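# Stand the lying bottle upright inside the crate

## Task

Move the bottle that lies on the tray so it stands upright inside the crate. The crate and the tray must not end up tilted or shifted. The bottle must stay in place on its own, without the robot holding it. Anything the robot is touching at the end must not sink more than about a fingernail's width once it is released.

## Robot and tools

ROBOT. Two Kinova Gen3 arms with seven joints each, named left_arm and right_arm. Each carries a two-finger parallel gripper that opens up to 50 mm. The left base sits at (-0.005, +0.323, 0) m and the right base at (+0.041, -0.266, 0) m in the scene frame. Joint ranges in rad: waist and both roll joints -6.283 to 6.283, shoulder -2.250 to 2.250, elbow -2.580 to 2.580, wrist pitch -2.100 to 2.100. Load limits are 48 N m for the first four joints and 30.2 N m for the three wrist joints; a held object's weight adds to the load.

FRAMES. Scene frame: origin on the table top midway between the arms, +x points out over the table, +z points up, and left_arm is on the +y side. The names left and right do not refer to image sides. Gripper frame: the fingers point along its +z and close along its x axis. The reported end_effector_position is the point between the pads, and the fingertips stick out 17.5 mm past it. A pure rotation command turns the gripper about that point.

THE 18-NUMBER ROW. Both execute_actions and move use one row of 18 numbers, each in [-1, 1], always for both arms. Order: left dx, dy, dz, rx, ry, rz, left gripper position, force_limit, speed, then the same nine for the right arm. dx to rz are offsets, not poses. They are expressed in that gripper's own axes and counted from the gripper pose shown in the most recent result (before any result, and for second or later calls in the same reply, from where the gripper is when the action begins). Scale: 1.0 equals 0.6 m or 180 degrees. rx, ry, rz form a single rotation vector. Every row in a call is counted from that same base pose, not from the row before. All zeros therefore pull the arm back to that base pose; they do not mean stay still. At each control step the commanded pose is clipped to 70 mm and 16 degrees from the measured pose, and position wins over orientation if both cannot be met.

GRIPPER NUMBERS (absolute commands, not offsets). position: +1 fully open (50 mm), about -0.65 pads meet, -1 to grip (fingers close until stopped). force_limit per pad: -1 about 20 N, 0 about 102 N, +1 about 185 N; real force can be up to 17 % more. speed of the gap: -1 20 mm/s, 0 85 mm/s, +1 150 mm/s. To leave a gripper unchanged, resend its previous three numbers; a 0 is itself a command. New force_limit or speed only takes effect when position changes by at least 0.01. To grip more softly, open first.

TOOLS.
execute_actions: {"actions": [...], "pictures": bool}. The list holds at most one item. Empty list: just report the state. An action {"rows": [[18 numbers], ...], "steps": n} has 1 to 15 rows and up to 15 steps of 1/30 s (default 15); each row lasts one step and the last row repeats. A wait {"steps": n} with no rows runs up to 300 steps, counted from the previous result. pictures defaults to on.
move: {"target": [18 numbers], "speed": m/s}. Straight-line path for each gripper toward its offset target, both finishing together, 0.5 to 10 s long (cut off at 10 s). speed 0.002 to 0.5, default 0.25; turning capped at twice that in rad/s. Gripper numbers are sent at the start. No slowing for obstacles or the other arm; the hand may lag, drift, or overshoot speed near full stretch. Faster moves and targets deeper past a contact hit and press harder.
wait: {"seconds": 0 to 10}; sends nothing new.
zoom_image: {"camera": one of cam_high, cam_low, cam_left_wrist, cam_right_wrist, "region": [x0, y0, x1, y1]} in pixels of the 504x504 image, top-left origin, region at most 504 by 504.
read_manual: {"section": "licences"}; only licence text, no motion.
finished_scene: {"scene": number}; ends the current scene for good and reports whether the goal holds.

RESULTS. The state line gives each gripper's position (m) and quat_wxyz in the scene frame; reported positions can be slightly off at long reach. A move adds a "move:" line: done, off_target, moving, held or fault, plus limits=paced (pose clipped) or limits=held (steps blocked; the arm may then jump fast), and each gripper's distance to its target. "pose unreachable" means the clearance check altered or blocked that arm's command; HELD marks affected steps. "Hand target" shows where the controller is currently driving each gripper. object_status: 0 moving, 1 stopped while opening, 2 stopped while closing (a grip), 3 reached the requested position or pads met (usually nothing held). Opening in mm is about (250 - position_measured) x 0.202. Joint torques are listed in joint order and change at rest only with contact or load. The simulation keeps running between calls; after an action an arm only continues to its last clipped pose, so check the pose and send the remainder.

CAMERAS. cam_high and cam_low are fixed; cam_left_wrist and cam_right_wrist ride on the hands. All are 504x504 and come with calibration (K, distortion, T_world_to_cam) that may be a little off.

AVOID. Confirm object_status 2 before lifting. A grip at force_limit -1 keeps reporting 2 even after losing the object, and an off-centre grip on a fixed object weakens over time. Do not let the arms hit or shove each other. Do not tilt or shift the crate or tray, knock anything off the table, drop or slam the bottle, or press hard into contacts. Reaching a joint's load limit causes a TORQUE FAULT: the arm halts 10 s. Holding loads heats motors: a MOTOR HOT warning appears from 60 °C, and at 75 °C the arm sinks with an OVER-TEMPERATURE FAULT. Occasional disturbances may tug the held bottle or nudge loose objects. Release the bottle so it stands on its own before finishing.

Each tool is called by a JSON object that holds its "api" and its "payload", one argument or row to a line.

## Session

{"api": "execute_actions", "payload": {
  "actions": []
}}

Scene clock: 0.00 s of 6600.00 s.
left_arm: end_effector_position=(+0.0910, +0.5978, +0.1624) position_measured=3 object_status=3 end_effector_quat_wxyz=(-0.163, +0.737, -0.425, +0.500) | right_arm: end_effector_position=(+0.3996, +0.0058, +0.2724) position_measured=3 object_status=3 end_effector_quat_wxyz=(-0.570, +0.700, +0.382, +0.199)
Joint positions: left_arm=[-1.823  0.785 -0.425  2.078  0.771  1.543  2.307] | right_arm=[-0.013  0.679 -0.08   1.898 -1.226  1.404  1.836]
Joint velocities: left_arm=[ 0.     0.003 -0.001 -0.001 -0.    -0.003 -0.   ] | right_arm=[-0.    -0.001 -0.    -0.    -0.001  0.     0.002]
Joint torques (N m, as the joint torque sensors report them, + toward a larger angle): no reading
Hand target (left_arm): +0.091, +0.598, +0.162; -0.163, +0.737, -0.425, +0.500
Hand target (right_arm): +0.400, +0.006, +0.272; -0.570, +0.700, +0.382, +0.199

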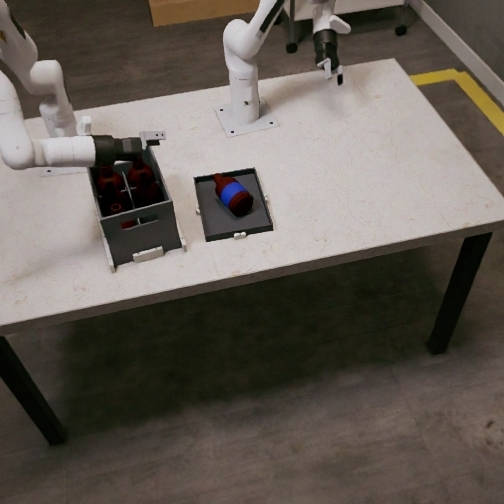

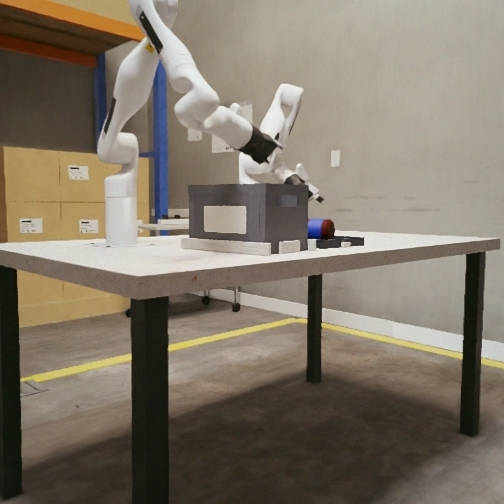

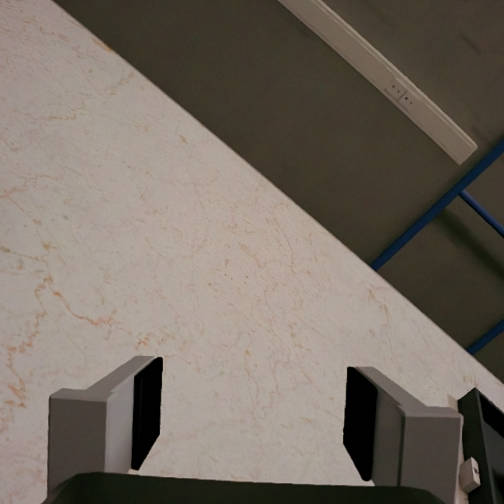

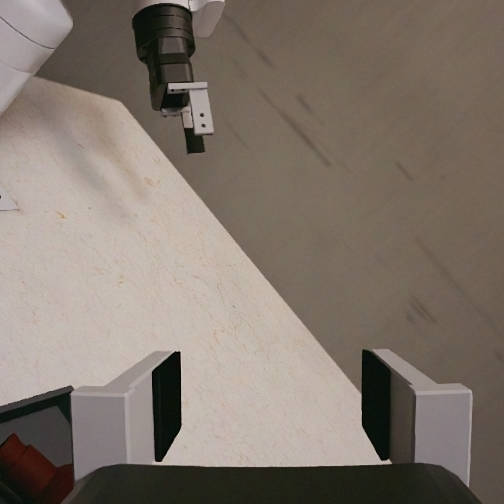

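{"api": "zoom_image", "payload": {
  "camera": "cam_high",
  "region": [70, 120, 290, 280]
}}

{"api": "zoom_image", "payload": {
  "camera": "cam_high",
  "region": [185, 160, 285, 250]
}}

{"api": "zoom_image", "payload": {
  "camera": "cam_low",
  "region": [170, 160, 380, 270]
}}

Region (70, 120, 290, 280) of cam_high's 504x504 image, scaled by 2.291, with more detail than that image has; it fills the top 367 rows of this view, and the rest is white.

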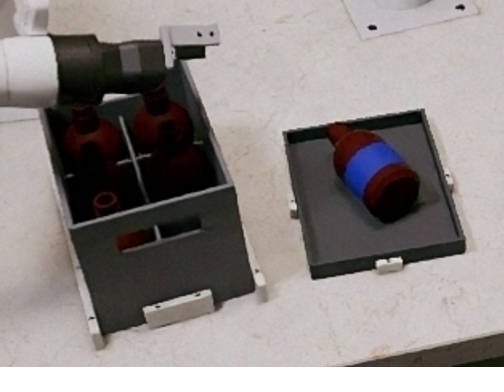

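Region (185, 160, 285, 250) of cam_high's 504x504 image, scaled by 5.040, with more detail than that image has; it fills the top 454 rows of this view, and the rest is white.

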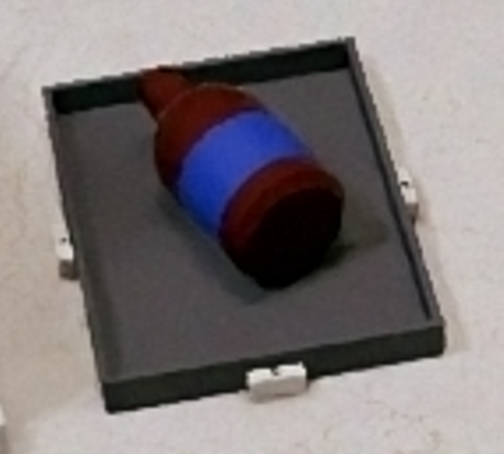

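Region (170, 160, 380, 270) of cam_low's 504x504 image, scaled by 2.400, with more detail than that image has; it fills the top 264 rows of this view, and the rest is white.

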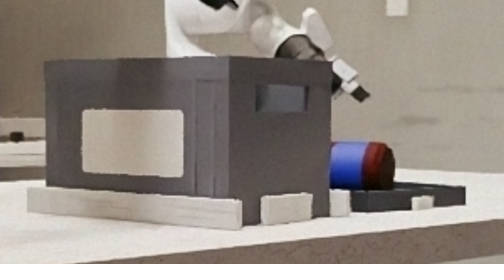

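{"api": "move", "payload": {
  "target": [0,0,0,0,0,0,1,0,0,-0.106,-0.127,0.341,-0.309,0.343,0.458,1,0,0],
  "speed": 0.3
}}

Scene clock: 73.10 s of 6600.00 s.
left_arm: end_effector_position=(+0.0910, +0.5978, +0.1624) position_measured=3 object_status=3 end_effector_quat_wxyz=(-0.163, +0.737, -0.425, +0.500) | right_arm: end_effector_position=(+0.2714, +0.1831, +0.2191) position_measured=3 object_status=3 end_effector_quat_wxyz=(-0.306, +0.734, -0.557, +0.237)
Joint positions: left_arm=[-1.823  0.785 -0.425  2.078  0.771  1.543  2.307] | right_arm=[-1.403  0.47  -0.516  1.977 -5.069  1.138  2.445]
Joint velocities: left_arm=[ 0.    -0.    -0.    -0.001 -0.     0.002  0.   ] | right_arm=[-0.003  0.009 -0.001 -0.003 -0.001  0.001 -0.001]
Joint torques (N m, as the joint torque sensors report them, + toward a larger angle): left_arm=[  0.34 -15.63   0.11  -1.32  -0.09   3.03   0.  ] | right_arm=[  0.18 -16.    -0.81  -7.48   1.74   1.5   -0.3 ]
Hand target (left_arm): +0.091, +0.598, +0.162; -0.163, +0.737, -0.425, +0.500
Hand target (right_arm): +0.271, +0.183, +0.219; -0.306, +0.734, -0.557, +0.237
Off the commanded pose (left_arm): 0.000 m, 0 deg.
Off the commanded pose (right_arm): 0.003 m, 1 deg.
After step 90, 65.77 s passed at rest.
move: done; limits=paced
camera_calibration (this result's frames):
cam_left_wrist: T_world_to_cam=[[0.16096, -0.752324, 0.638827, 0.33031], [-0.430147, -0.636033, -0.640653, 0.558965], [0.888294, -0.17167, -0.425986, 0.256307], [0, 0, 0, 1]] pos_world=[-0.0404061, 0.64802, 0.256275]
cam_right_wrist: T_world_to_cam=[[0.279455, -0.959616, -0.0322877, 0.112108], [-0.661281, -0.167977, -0.731089, 0.409491], [0.696141, 0.225658, -0.681518, 0.0875054], [0, 0, 0, 1]] pos_world=[0.178544, 0.156619, 0.36263]

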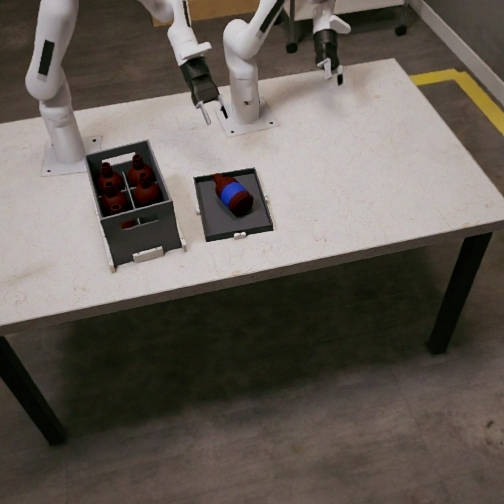

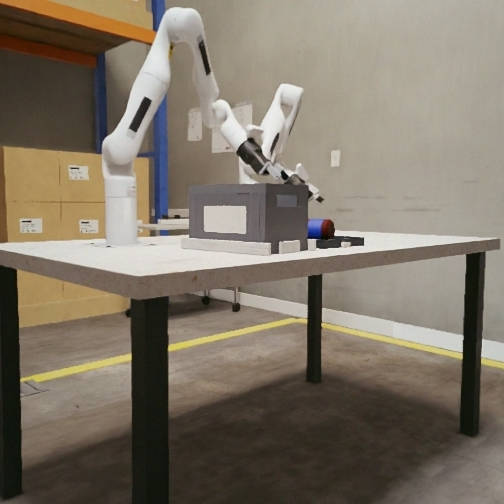

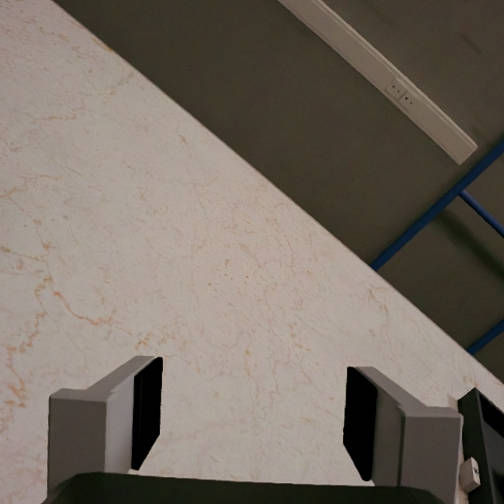

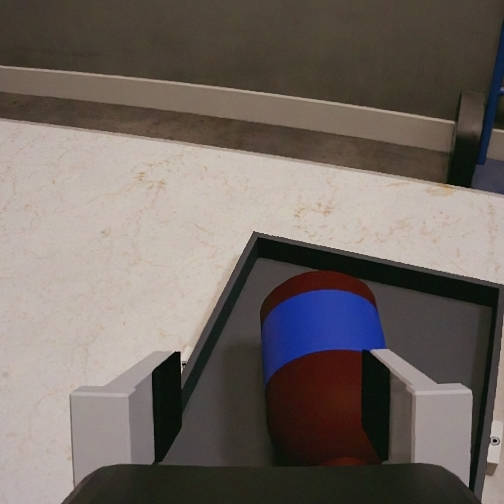

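{"api": "move", "payload": {
  "target": [0,0,0,0,0,0,1,0,0,0.05,0.177,0.035,0,0,0,1,0,0]
}}

{"api": "zoom_image", "payload": {
  "camera": "cam_high",
  "region": [70, 110, 270, 280]
}}

Scene clock: 84.80 s of 6600.00 s.
left_arm: end_effector_position=(+0.0910, +0.5978, +0.1624) position_measured=3 object_status=3 end_effector_quat_wxyz=(-0.163, +0.737, -0.425, +0.500) | right_arm: end_effector_position=(+0.2231, +0.1379, +0.1298) position_measured=3 object_status=3 end_effector_quat_wxyz=(-0.308, +0.734, -0.557, +0.237)
Joint positions: left_arm=[-1.823  0.785 -0.425  2.078  0.771  1.543  2.307] | right_arm=[-1.561  0.63  -0.514  2.185 -4.938  1.144  1.996]
Joint velocities: left_arm=[ 0.     0.001 -0.    -0.002 -0.     0.001  0.   ] | right_arm=[-0.007  0.009 -0.005  0.     0.001  0.003 -0.001]
Joint torques (N m, as the joint torque sensors report them, + toward a larger angle): left_arm=[  0.19 -15.69   0.07  -1.24  -0.05   3.02   0.09] | right_arm=[ -0.33 -15.93  -0.32  -3.93   1.13   2.18  -0.05]
Hand target (left_arm): +0.091, +0.598, +0.162; -0.163, +0.737, -0.425, +0.500
Hand target (right_arm): +0.223, +0.138, +0.129; -0.307, +0.734, -0.557, +0.238
Off the commanded pose (left_arm): 0.000 m, 0 deg.
Off the commanded pose (right_arm): 0.001 m, 0 deg.
After step 90, 7.83 s passed at rest.
move: done
camera_calibration (this result's frames):
cam_left_wrist: T_world_to_cam=[[0.160961, -0.752325, 0.638826, 0.330311], [-0.430147, -0.636032, -0.640653, 0.558964], [0.888293, -0.171669, -0.425987, 0.256307], [0, 0, 0, 1]] pos_world=[-0.0404064, 0.648021, 0.256275]
cam_right_wrist: T_world_to_cam=[[0.279545, -0.959547, -0.0335456, 0.079561], [-0.659727, -0.166579, -0.732811, 0.304356], [0.697578, 0.226984, -0.679605, 0.0697139], [0, 0, 0, 1]] pos_world=[0.12992, 0.111218, 0.273082]

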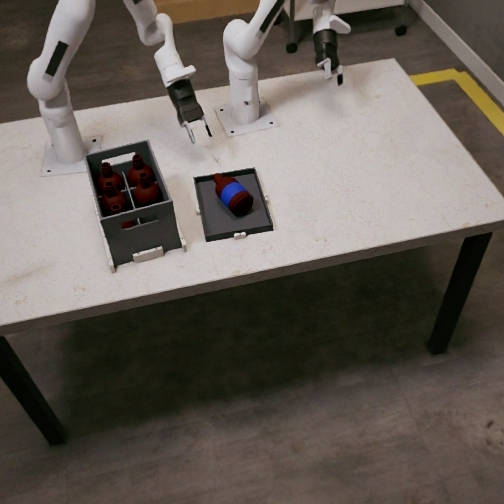

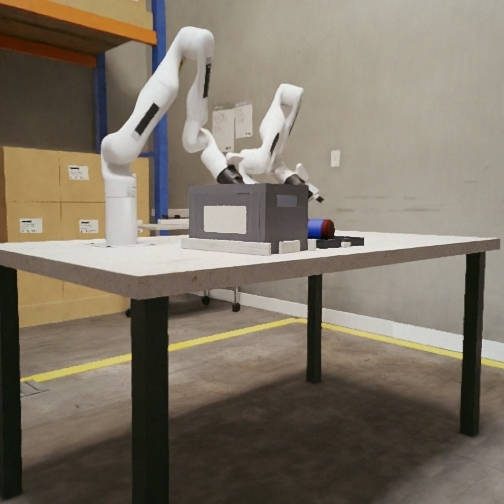

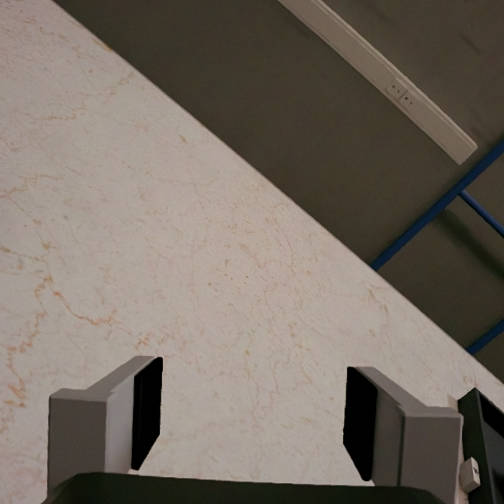

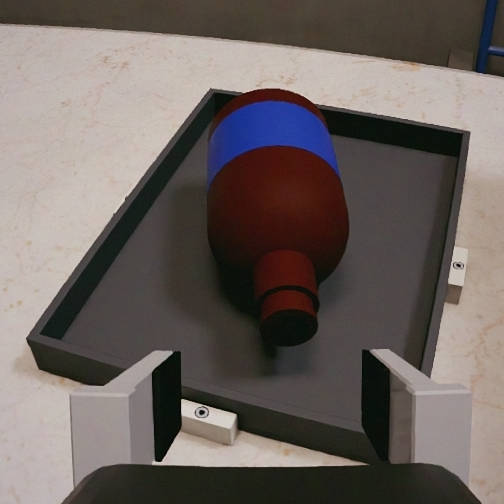

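Region (70, 110, 270, 280) of cam_high's 504x504 image, scaled by 2.520, with more detail than that image has; it fills the top 428 rows of this view, and the rest is white.

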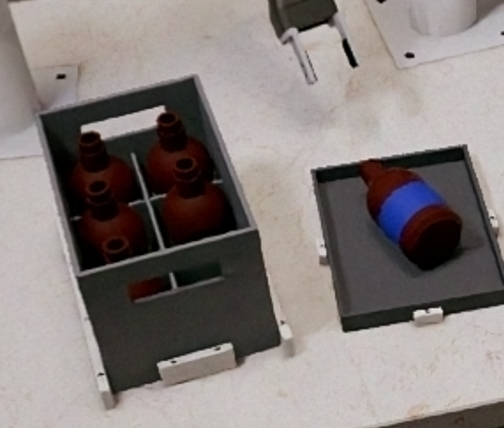

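{"api": "zoom_image", "payload": {
  "camera": "cam_right_wrist",
  "region": [200, 200, 380, 360]
}}

Region (200, 200, 380, 360) of cam_right_wrist's 504x504 image, scaled by 2.800.

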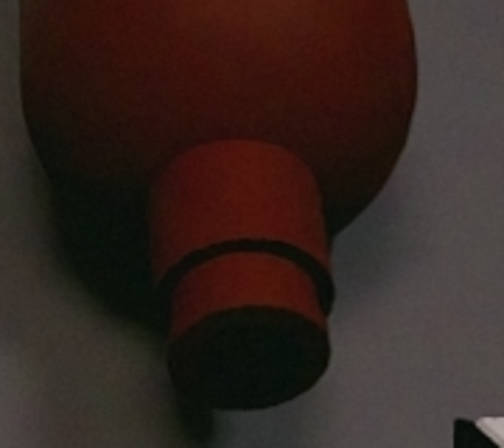

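{"api": "move", "payload": {
  "target": [0,0,0,0,0,0,1,0,0,0.0127,-0.035,0.167,-0.004,-0.0099,-0.0097,1,0,0],
  "speed": 0.15
}}

{"api": "zoom_image", "payload": {
  "camera": "cam_high",
  "region": [170, 120, 280, 230]
}}

Scene clock: 115.27 s of 6600.00 s.
left_arm: end_effector_position=(+0.0910, +0.5978, +0.1624) position_measured=3 object_status=3 end_effector_quat_wxyz=(-0.163, +0.737, -0.425, +0.500) | right_arm: end_effector_position=(+0.3079, +0.1539, +0.0747) position_measured=3 object_status=3 end_effector_quat_wxyz=(-0.308, +0.748, -0.543, +0.227)
Joint positions: left_arm=[-1.823  0.785 -0.425  2.078  0.771  1.543  2.307] | right_arm=[-1.38   0.76  -0.401  2.2   -4.592  1.005  1.929]
Joint velocities: left_arm=[ 0.     0.001 -0.001 -0.001  0.001 -0.001 -0.   ] | right_arm=[ 0.003  0.004  0.006  0.001 -0.001 -0.004  0.001]
Joint torques (N m, as the joint torque sensors report them, + toward a larger angle): left_arm=[  0.28 -15.76   0.05  -1.37  -0.12   3.07   0.04] | right_arm=[ -0.04 -17.82   0.01  -3.22   0.74   2.07  -0.33]
Hand target (left_arm): +0.091, +0.598, +0.162; -0.163, +0.737, -0.425, +0.500
Hand target (right_arm): +0.308, +0.154, +0.074; -0.308, +0.748, -0.543, +0.227
Off the commanded pose (left_arm): 0.000 m, 0 deg.
Off the commanded pose (right_arm): 0.001 m, 0 deg.
After step 90, 26.43 s passed at rest.
move: done
camera_calibration (this result's frames):
cam_left_wrist: T_world_to_cam=[[0.160962, -0.752326, 0.638825, 0.330313], [-0.430148, -0.636031, -0.640654, 0.558964], [0.888293, -0.171668, -0.425988, 0.256307], [0, 0, 0, 1]] pos_world=[-0.0404067, 0.648021, 0.256274]
cam_right_wrist: T_world_to_cam=[[0.321374, -0.946325, -0.0344605, 0.0544765], [-0.660871, -0.198072, -0.72389, 0.327114], [0.67821, 0.255413, -0.689054, -0.0281563], [0, 0, 0, 1]] pos_world=[0.217769, 0.123536, 0.219271]

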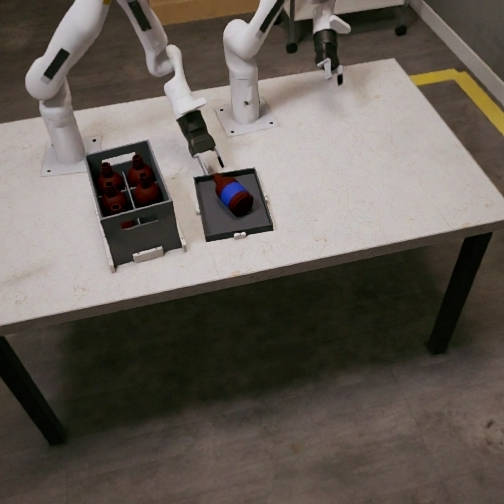

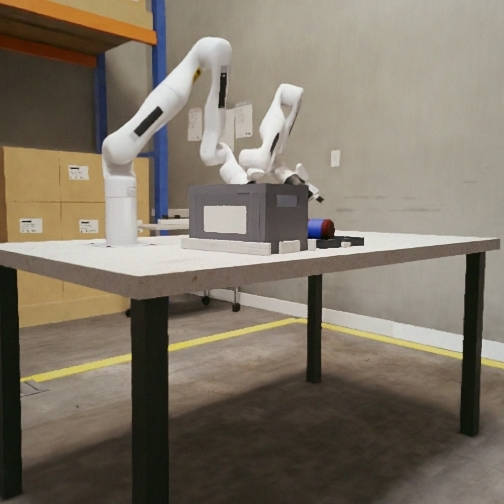

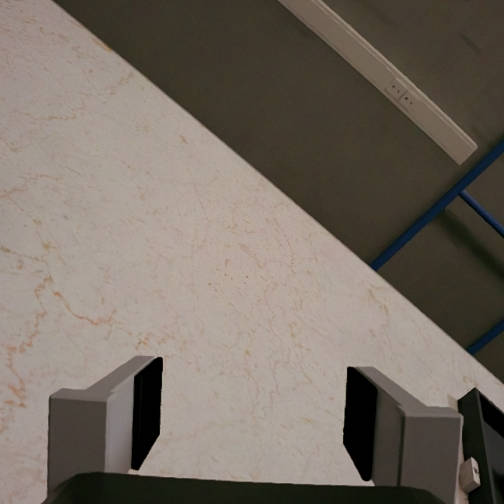

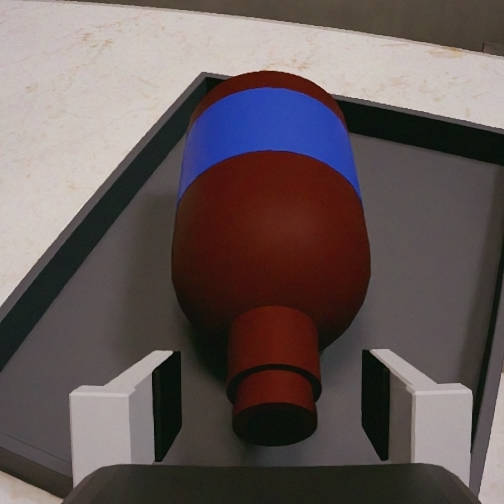

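Region (170, 120, 280, 230) of cam_high's 504x504 image, scaled by 4.582, with more detail than that image has.

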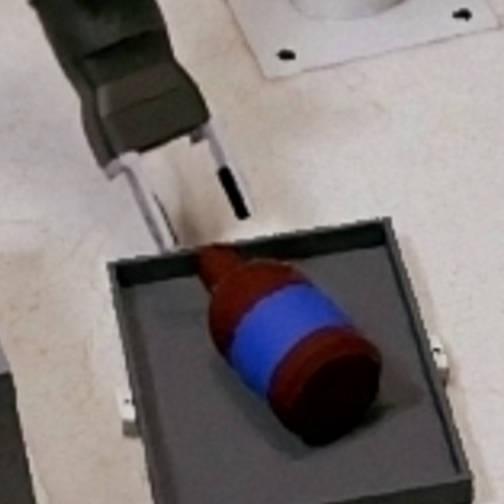

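{"api": "move", "payload": {
  "target": [0,0,0,0,0,0,1,0,0,0.0015,-0.001,0.06,0,0,0,1,0,0],
  "speed": 0.05
}}

{"api": "zoom_image", "payload": {
  "camera": "cam_high",
  "region": [170, 120, 280, 230]
}}

Scene clock: 123.77 s of 6600.00 s.
left_arm: end_effector_position=(+0.0910, +0.5978, +0.1624) position_measured=3 object_status=3 end_effector_quat_wxyz=(-0.163, +0.737, -0.425, +0.500) | right_arm: end_effector_position=(+0.3325, +0.1612, +0.0498) position_measured=3 object_status=3 end_effector_quat_wxyz=(-0.308, +0.748, -0.542, +0.227)
Joint positions: left_arm=[-1.823  0.785 -0.425  2.078  0.771  1.543  2.307] | right_arm=[-1.336  0.833 -0.368  2.167 -4.49   0.989  1.898]
Joint velocities: left_arm=[-0.    -0.001 -0.    -0.001  0.001  0.002  0.   ] | right_arm=[ 0.001  0.005  0.003 -0.001 -0.    -0.002  0.003]
Joint torques (N m, as the joint torque sensors report them, + toward a larger angle): left_arm=[  0.22 -15.55   0.05  -1.45  -0.06   3.04   0.  ] | right_arm=[  0.15 -18.48  -0.39  -2.99   0.65   2.42  -0.23]
Hand target (left_arm): +0.091, +0.598, +0.162; -0.163, +0.737, -0.425, +0.500
Hand target (right_arm): +0.333, +0.161, +0.050; -0.308, +0.748, -0.542, +0.227
Off the commanded pose (left_arm): 0.000 m, 0 deg.
Off the commanded pose (right_arm): 0.000 m, 0 deg.
After step 90, 4.53 s passed at rest.
move: done
camera_calibration (this result's frames):
cam_left_wrist: T_world_to_cam=[[0.160962, -0.752327, 0.638823, 0.330314], [-0.430148, -0.63603, -0.640654, 0.558964], [0.888293, -0.171667, -0.425989, 0.256307], [0, 0, 0, 1]] pos_world=[-0.0404069, 0.648022, 0.256274]
cam_right_wrist: T_world_to_cam=[[0.321851, -0.946149, -0.0348415, 0.052446], [-0.660684, -0.198081, -0.724058, 0.326789], [0.678166, 0.256058, -0.688858, -0.0640007], [0, 0, 0, 1]] pos_world=[0.242428, 0.13074, 0.194354]

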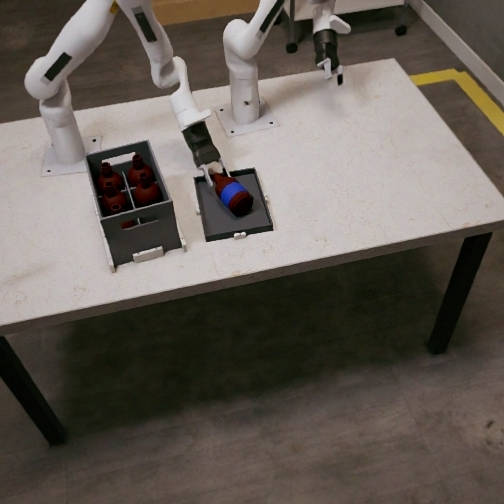

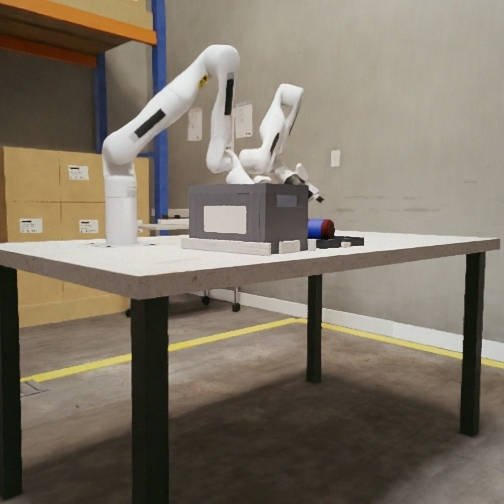

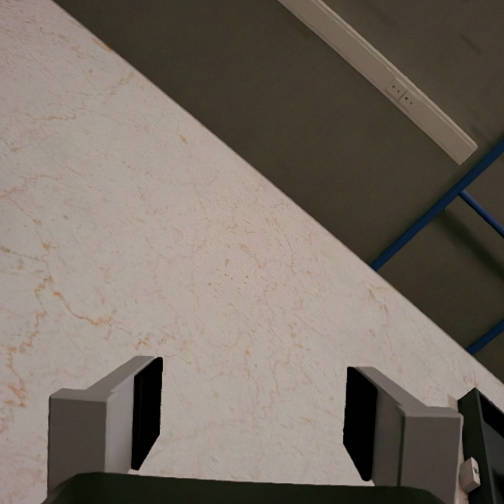

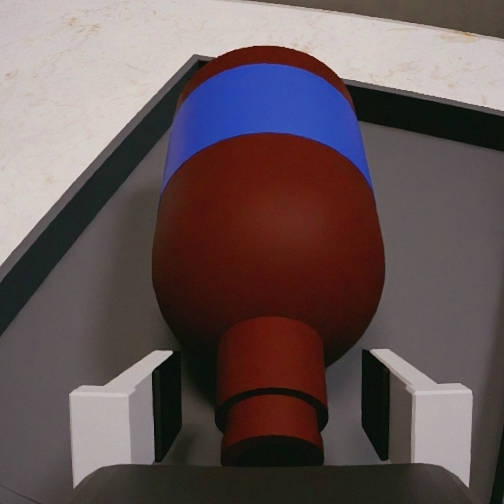

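Region (170, 120, 280, 230) of cam_high's 504x504 image, scaled by 4.582, with more detail than that image has.

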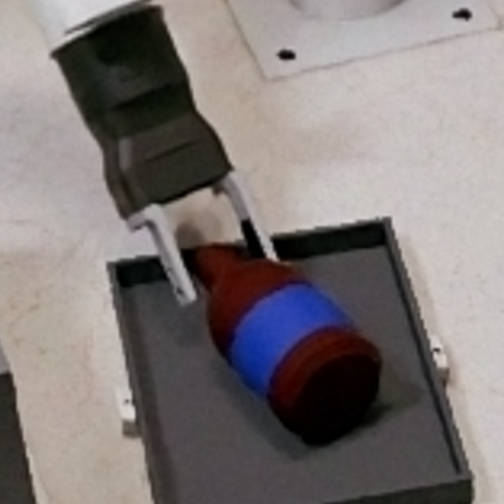

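{"api": "move", "payload": {
  "target": [0,0,0,0,0,0,1,0,0,0,0,0,0,0,0,-1,0.6,-0.5]
}}

{"api": "move", "payload": {
  "target": [0,0,0,0,0,0,1,0,0,0,-0.05,-0.05,0,0,0,-1,0.6,-0.5],
  "speed": 0.05
}}

Scene clock: 129.77 s of 6600.00 s.
left_arm: end_effector_position=(+0.0910, +0.5978, +0.1624) position_measured=3 object_status=3 end_effector_quat_wxyz=(-0.163, +0.737, -0.425, +0.500) | right_arm: end_effector_position=(+0.3325, +0.1613, +0.0498) position_measured=115 object_status=2 end_effector_quat_wxyz=(-0.308, +0.748, -0.542, +0.227)
Joint positions: left_arm=[-1.823  0.785 -0.425  2.078  0.771  1.543  2.307] | right_arm=[-1.336  0.833 -0.368  2.167 -4.49   0.989  1.898]
Joint velocities: left_arm=[ 0.     0.    -0.001 -0.     0.     0.001  0.   ] | right_arm=[ 0.    -0.     0.     0.     0.001 -0.    -0.001]
Joint torques (N m, as the joint torque sensors report them, + toward a larger angle): left_arm=[  0.25 -15.61   0.    -1.42  -0.18   3.07   0.05] | right_arm=[  0.04 -18.54  -0.44  -2.99   0.51   2.28  -0.14]
Hand target (left_arm): +0.091, +0.598, +0.162; -0.163, +0.737, -0.425, +0.500
Hand target (right_arm): +0.333, +0.161, +0.050; -0.308, +0.748, -0.542, +0.227
Off the commanded pose (left_arm): 0.000 m, 0 deg.
Off the commanded pose (right_arm): 0.000 m, 0 deg.
After step 90, 2.30 s passed at rest.
move: done
camera_calibration (this result's frames):
cam_left_wrist: T_world_to_cam=[[0.160963, -0.752328, 0.638822, 0.330316], [-0.430148, -0.636029, -0.640655, 0.558964], [0.888292, -0.171666, -0.42599, 0.256307], [0, 0, 0, 1]] pos_world=[-0.0404073, 0.648022, 0.256274]
cam_right_wrist: T_world_to_cam=[[0.321988, -0.946099, -0.0349306, 0.0524868], [-0.660686, -0.198121, -0.724046, 0.326786], [0.678099, 0.256213, -0.688867, -0.0640112], [0, 0, 0, 1]] pos_world=[0.242408, 0.130801, 0.194346]

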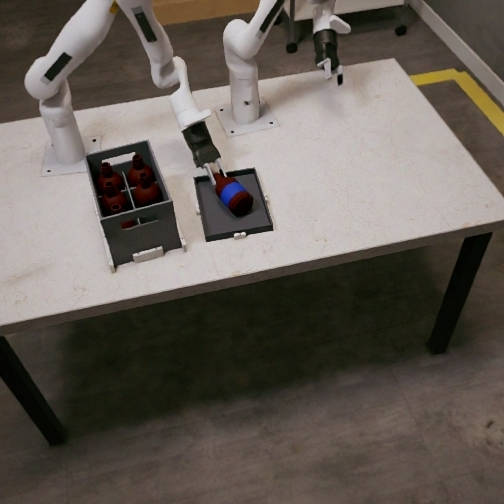

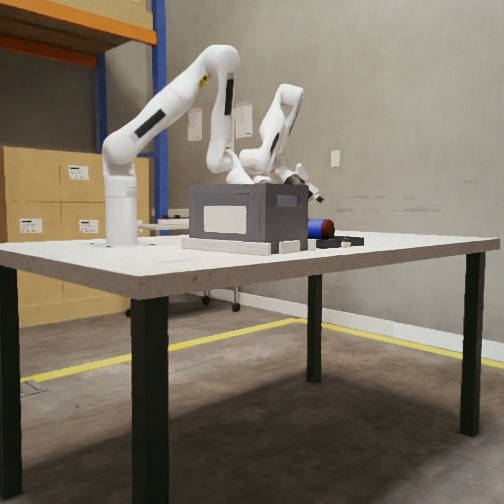

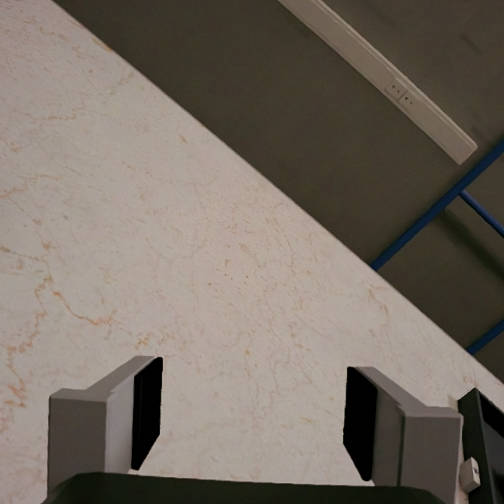

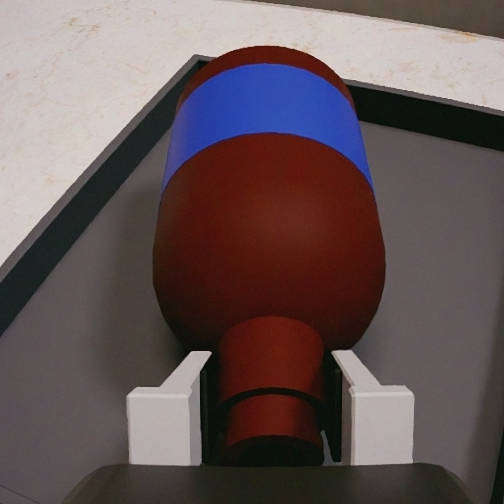

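Scene clock: 130.87 s of 6600.00 s.
left_arm: end_effector_position=(+0.0910, +0.5978, +0.1624) position_measured=3 object_status=3 end_effector_quat_wxyz=(-0.163, +0.737, -0.425, +0.500) | right_arm: end_effector_position=(+0.3325, +0.1612, +0.0917) position_measured=115 object_status=2 end_effector_quat_wxyz=(-0.308, +0.748, -0.543, +0.227)
Joint positions: left_arm=[-1.823  0.785 -0.425  2.078  0.771  1.543  2.307] | right_arm=[-1.325  0.714 -0.382  2.165 -4.601  0.955  2.033]
Joint velocities: left_arm=[-0.    -0.    -0.     0.001  0.001  0.     0.   ] | right_arm=[ 0.001 -0.006 -0.001 -0.     0.     0.002 -0.   ]
Joint torques (N m, as the joint torque sensors report them, + toward a larger angle): left_arm=[  0.18 -15.55   0.06  -1.37   0.01   2.87   0.02] | right_arm=[ -0.2  -19.98   0.16  -4.62   1.29   2.61  -0.12]
Hand target (left_arm): +0.091, +0.598, +0.162; -0.163, +0.737, -0.425, +0.500
Hand target (right_arm): +0.333, +0.161, +0.092; -0.308, +0.748, -0.543, +0.227
Off the commanded pose (left_arm): 0.000 m, 0 deg.
Off the commanded pose (right_arm): 0.001 m, 0 deg.
move: done
camera_calibration (this result's frames):
cam_left_wrist: T_world_to_cam=[[0.160964, -0.752329, 0.638821, 0.330317], [-0.430149, -0.636029, -0.640656, 0.558963], [0.888292, -0.171665, -0.425991, 0.256307], [0, 0, 0, 1]] pos_world=[-0.0404074, 0.648023, 0.256274]
cam_right_wrist: T_world_to_cam=[[0.32154, -0.946272, -0.0343749, 0.0540338], [-0.661304, -0.198431, -0.723396, 0.357328], [0.677709, 0.255334, -0.689577, -0.0347617], [0, 0, 0, 1]] pos_world=[0.242487, 0.130911, 0.236377]

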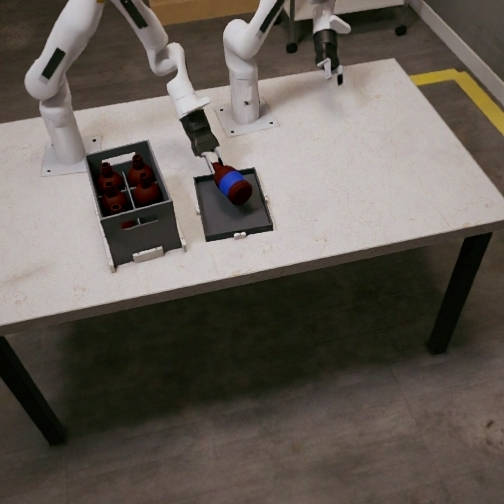

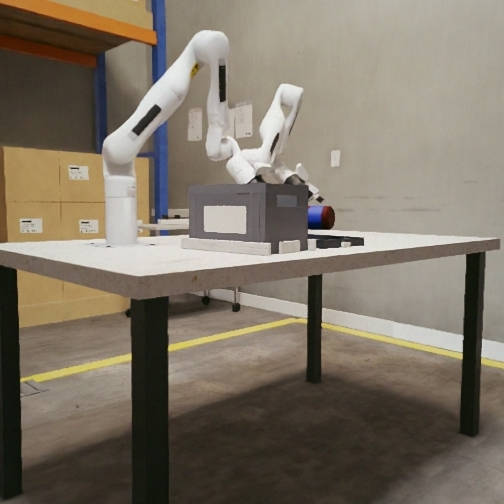

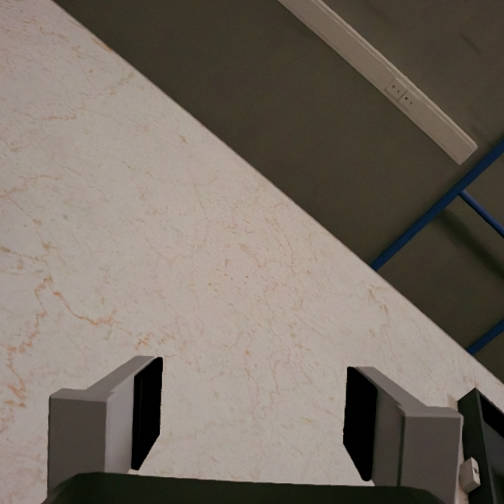

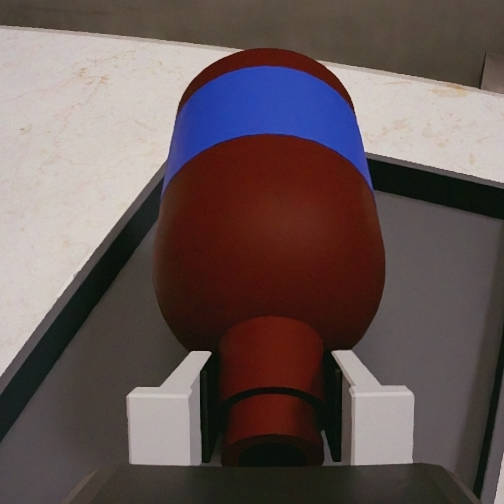

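{"api": "move", "payload": {
  "target": [0,0,0,0,0,0,1,0,0,0,-0.118,-0.024,0,-0.204,-0.204,-1,0.6,-0.5],
  "speed": 0.25
}}

Scene clock: 154.33 s of 6600.00 s.
left_arm: end_effector_position=(+0.0910, +0.5978, +0.1624) position_measured=3 object_status=3 end_effector_quat_wxyz=(-0.163, +0.737, -0.425, +0.500) | right_arm: end_effector_position=(+0.3698, +0.1752, +0.1512) position_measured=115 object_status=2 end_effector_quat_wxyz=(-0.375, +0.910, -0.162, +0.064)
Joint positions: left_arm=[-1.823  0.785 -0.425  2.078  0.771  1.543  2.307] | right_arm=[-0.374  0.568 -0.687  2.239 -3.179  0.276  2.094]
Joint velocities: left_arm=[-0.    -0.001 -0.     0.    -0.    -0.001 -0.   ] | right_arm=[ 0.003 -0.001 -0.     0.     0.     0.     0.002]
Joint torques (N m, as the joint torque sensors report them, + toward a larger angle): left_arm=[  0.22 -15.62   0.01  -1.37  -0.1    3.1   -0.03] | right_arm=[  0.05 -16.34  -3.71  -7.72   0.61   2.7   -0.37]
Hand target (left_arm): +0.091, +0.598, +0.162; -0.163, +0.737, -0.425, +0.500
Hand target (right_arm): +0.370, +0.175, +0.151; -0.375, +0.910, -0.162, +0.064
Off the commanded pose (left_arm): 0.000 m, 0 deg.
Off the commanded pose (right_arm): 0.002 m, 0 deg.
After step 90, 17.97 s passed at rest.
move: done
camera_calibration (this result's frames):
cam_left_wrist: T_world_to_cam=[[0.160965, -0.75233, 0.63882, 0.330319], [-0.430149, -0.636028, -0.640656, 0.558963], [0.888292, -0.171665, -0.425992, 0.256307], [0, 0, 0, 1]] pos_world=[-0.0404077, 0.648024, 0.256274]
cam_right_wrist: T_world_to_cam=[[0.942835, -0.330326, -0.0441166, -0.278925], [-0.258894, -0.642643, -0.721099, 0.356464], [0.209847, 0.691299, -0.691426, 0.0742594], [0, 0, 0, 1]] pos_world=[0.339683, 0.0856075, 0.296085]

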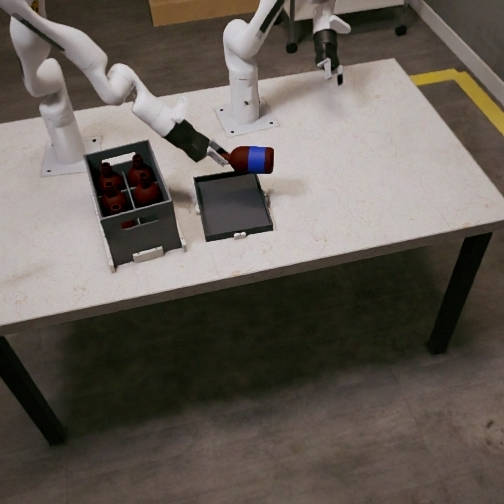

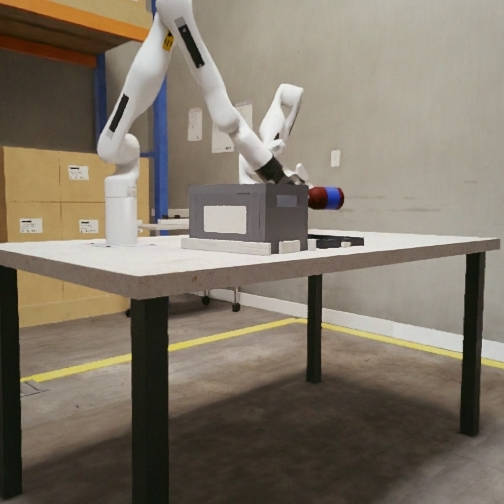

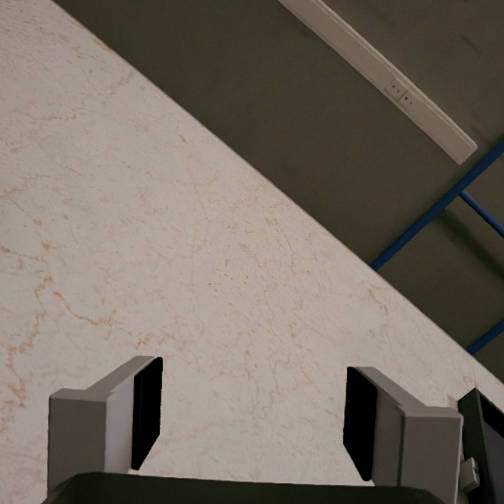

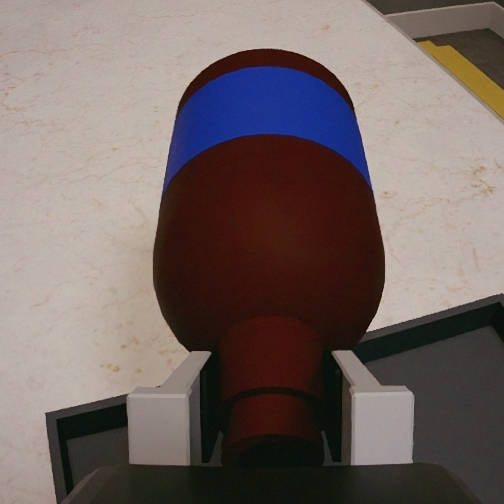

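{"api": "move", "payload": {
  "target": [0,0,0,0,0,0,1,0,0,0.22,-0.148,-0.323,0,0,0.99,-1,0.6,-0.5],
  "speed": 0.4
}}

Scene clock: 166.63 s of 6600.00 s.
left_arm: end_effector_position=(+0.0910, +0.5978, +0.1624) position_measured=3 object_status=3 end_effector_quat_wxyz=(-0.163, +0.737, -0.425, +0.500) | right_arm: end_effector_position=(+0.4702, +0.0610, +0.3511) position_measured=115 object_status=2 end_effector_quat_wxyz=(+0.070, +0.149, +0.912, +0.375)
Joint positions: left_arm=[-1.823  0.785 -0.425  2.078  0.771  1.543  2.307] | right_arm=[-0.221  0.198 -0.355  1.686 -3.809 -0.788 -0.396]
Joint velocities: left_arm=[-0.     0.     0.     0.001 -0.001 -0.     0.001] | right_arm=[-0.003  0.002 -0.005 -0.001  0.001 -0.    -0.001]
Joint torques (N m, as the joint torque sensors report them, + toward a larger angle): left_arm=[  0.36 -15.51   0.13  -1.32  -0.09   3.08  -0.04] | right_arm=[ -0.11 -15.42  -0.83 -12.8   -1.97   1.05  -0.5 ]
Hand target (left_arm): +0.091, +0.598, +0.162; -0.163, +0.737, -0.425, +0.500
Hand target (right_arm): +0.470, +0.061, +0.351; +0.070, +0.148, +0.913, +0.375
Off the commanded pose (left_arm): 0.000 m, 0 deg.
Off the commanded pose (right_arm): 0.001 m, 0 deg.
After step 90, 5.00 s passed at rest.
move: done
camera_calibration (this result's frames):
cam_left_wrist: T_world_to_cam=[[0.160966, -0.75233, 0.638819, 0.33032], [-0.430149, -0.636027, -0.640657, 0.558963], [0.888291, -0.171664, -0.425993, 0.256307], [0, 0, 0, 1]] pos_world=[-0.040408, 0.648024, 0.256274]
cam_right_wrist: T_world_to_cam=[[-0.932129, 0.360801, -0.0309567, 0.432389], [0.242261, 0.684847, 0.687237, -0.357835], [0.269156, 0.633094, -0.725773, 0.258141], [0, 0, 0, 1]] pos_world=[0.420251, -0.074372, 0.446654]

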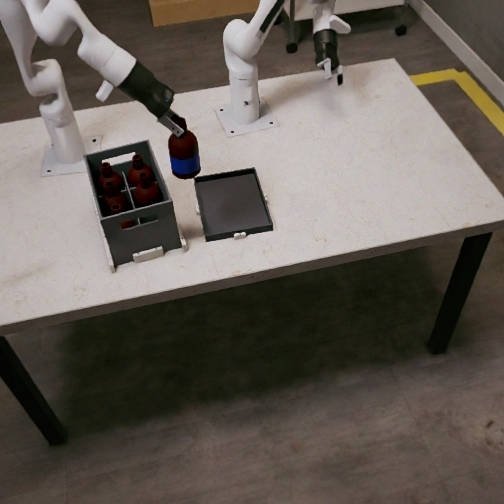

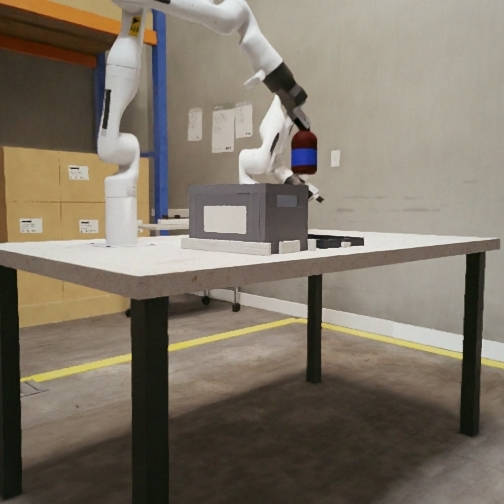

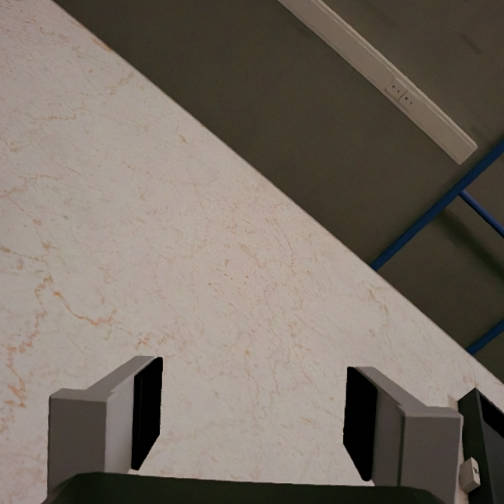

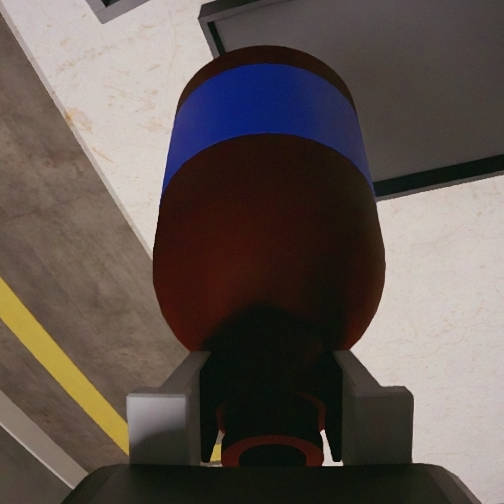

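{"api": "move", "payload": {
  "target": [0,0,0,0,0,0,1,0,0,-0.08,-0.115,-0.1127,0,-0.0786,0.0858,-1,0.6,-0.5],
  "speed": 0.2
}}

{"api": "zoom_image", "payload": {
  "camera": "cam_high",
  "region": [70, 90, 220, 240]
}}

{"api": "zoom_image", "payload": {
  "camera": "cam_low",
  "region": [180, 90, 350, 260]
}}

Scene clock: 181.90 s of 6600.00 s.
left_arm: end_effector_position=(+0.0910, +0.5979, +0.1624) position_measured=3 object_status=3 end_effector_quat_wxyz=(-0.163, +0.737, -0.425, +0.500) | right_arm: end_effector_position=(+0.4848, -0.0462, +0.3514) position_measured=115 object_status=2 end_effector_quat_wxyz=(+0.131, +0.315, +0.869, +0.360)
Joint positions: left_arm=[-1.823  0.785 -0.425  2.078  0.771  1.543  2.307] | right_arm=[-0.117  0.036 -0.256  1.868 -3.836 -0.679 -0.526]
Joint velocities: left_arm=[ 0.     0.002  0.001  0.001  0.    -0.     0.   ] | right_arm=[ 0.    -0.005  0.002 -0.    -0.001  0.001  0.001]
Joint torques (N m, as the joint torque sensors report them, + toward a larger angle): left_arm=[  0.24 -15.65  -0.06  -1.37  -0.12   3.03   0.  ] | right_arm=[  0.07 -12.64  -0.03 -13.13  -1.55   1.52  -0.3 ]
Hand target (left_arm): +0.091, +0.598, +0.162; -0.163, +0.737, -0.425, +0.500
Hand target (right_arm): +0.485, -0.046, +0.352; +0.131, +0.314, +0.868, +0.360
Off the commanded pose (left_arm): 0.000 m, 0 deg.
Off the commanded pose (right_arm): 0.001 m, 0 deg.
After step 90, 11.03 s passed at rest.
move: done
camera_calibration (this result's frames):
cam_left_wrist: T_world_to_cam=[[0.160966, -0.752331, 0.638817, 0.330321], [-0.43015, -0.636026, -0.640657, 0.558963], [0.888291, -0.171663, -0.425994, 0.256307], [0, 0, 0, 1]] pos_world=[-0.0404082, 0.648025, 0.256274]
cam_right_wrist: T_world_to_cam=[[-0.742069, 0.670165, -0.0145642, 0.401049], [0.477498, 0.543729, 0.690184, -0.409842], [0.470456, 0.50521, -0.723487, 0.217981], [0, 0, 0, 1]] pos_world=[0.390755, -0.156052, 0.446414]

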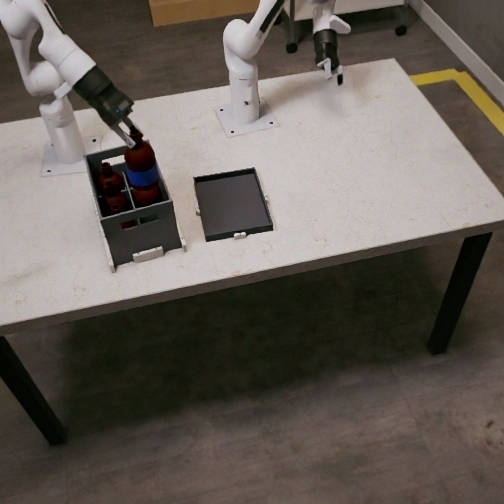

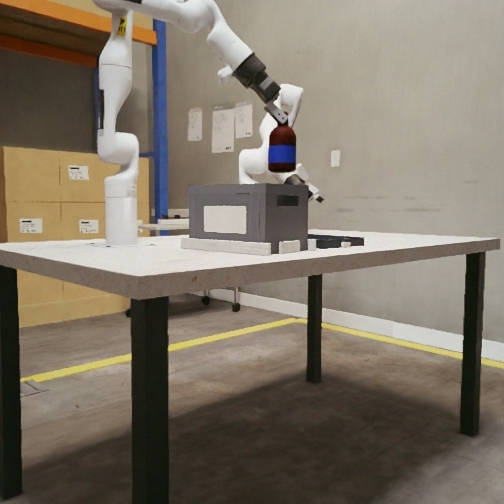

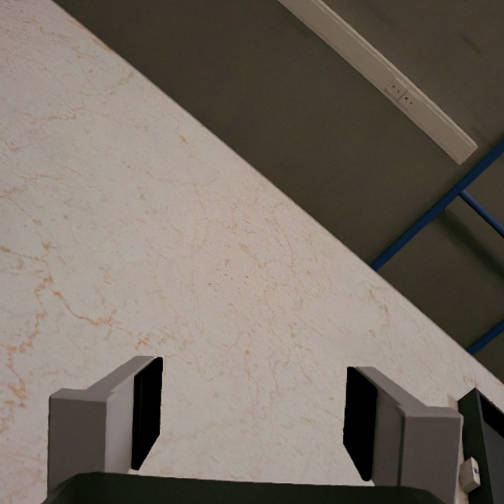

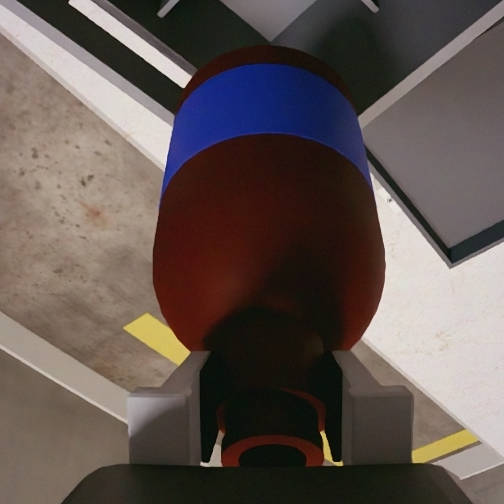

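Region (70, 90, 220, 240) of cam_high's 504x504 image, scaled by 3.360, with more detail than that image has.

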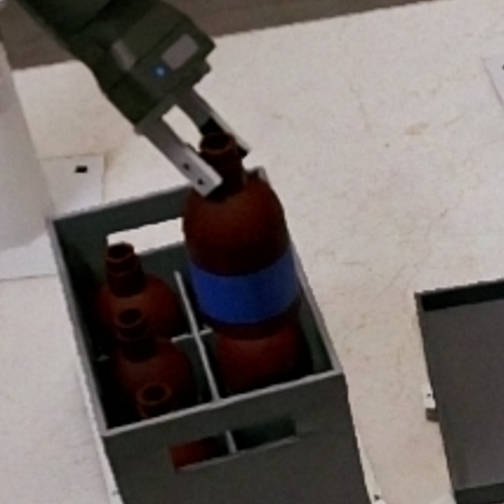

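Region (180, 90, 350, 260) of cam_low's 504x504 image, scaled by 2.965, with more detail than that image has.

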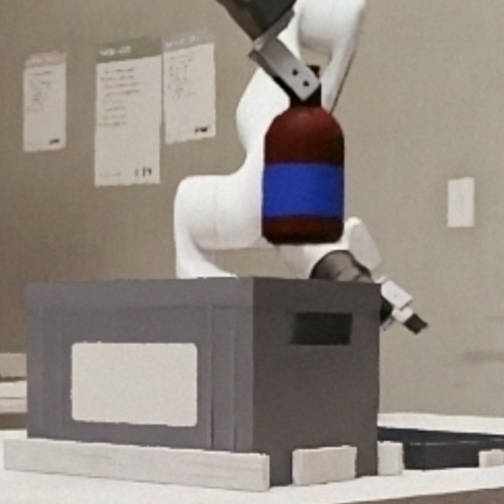

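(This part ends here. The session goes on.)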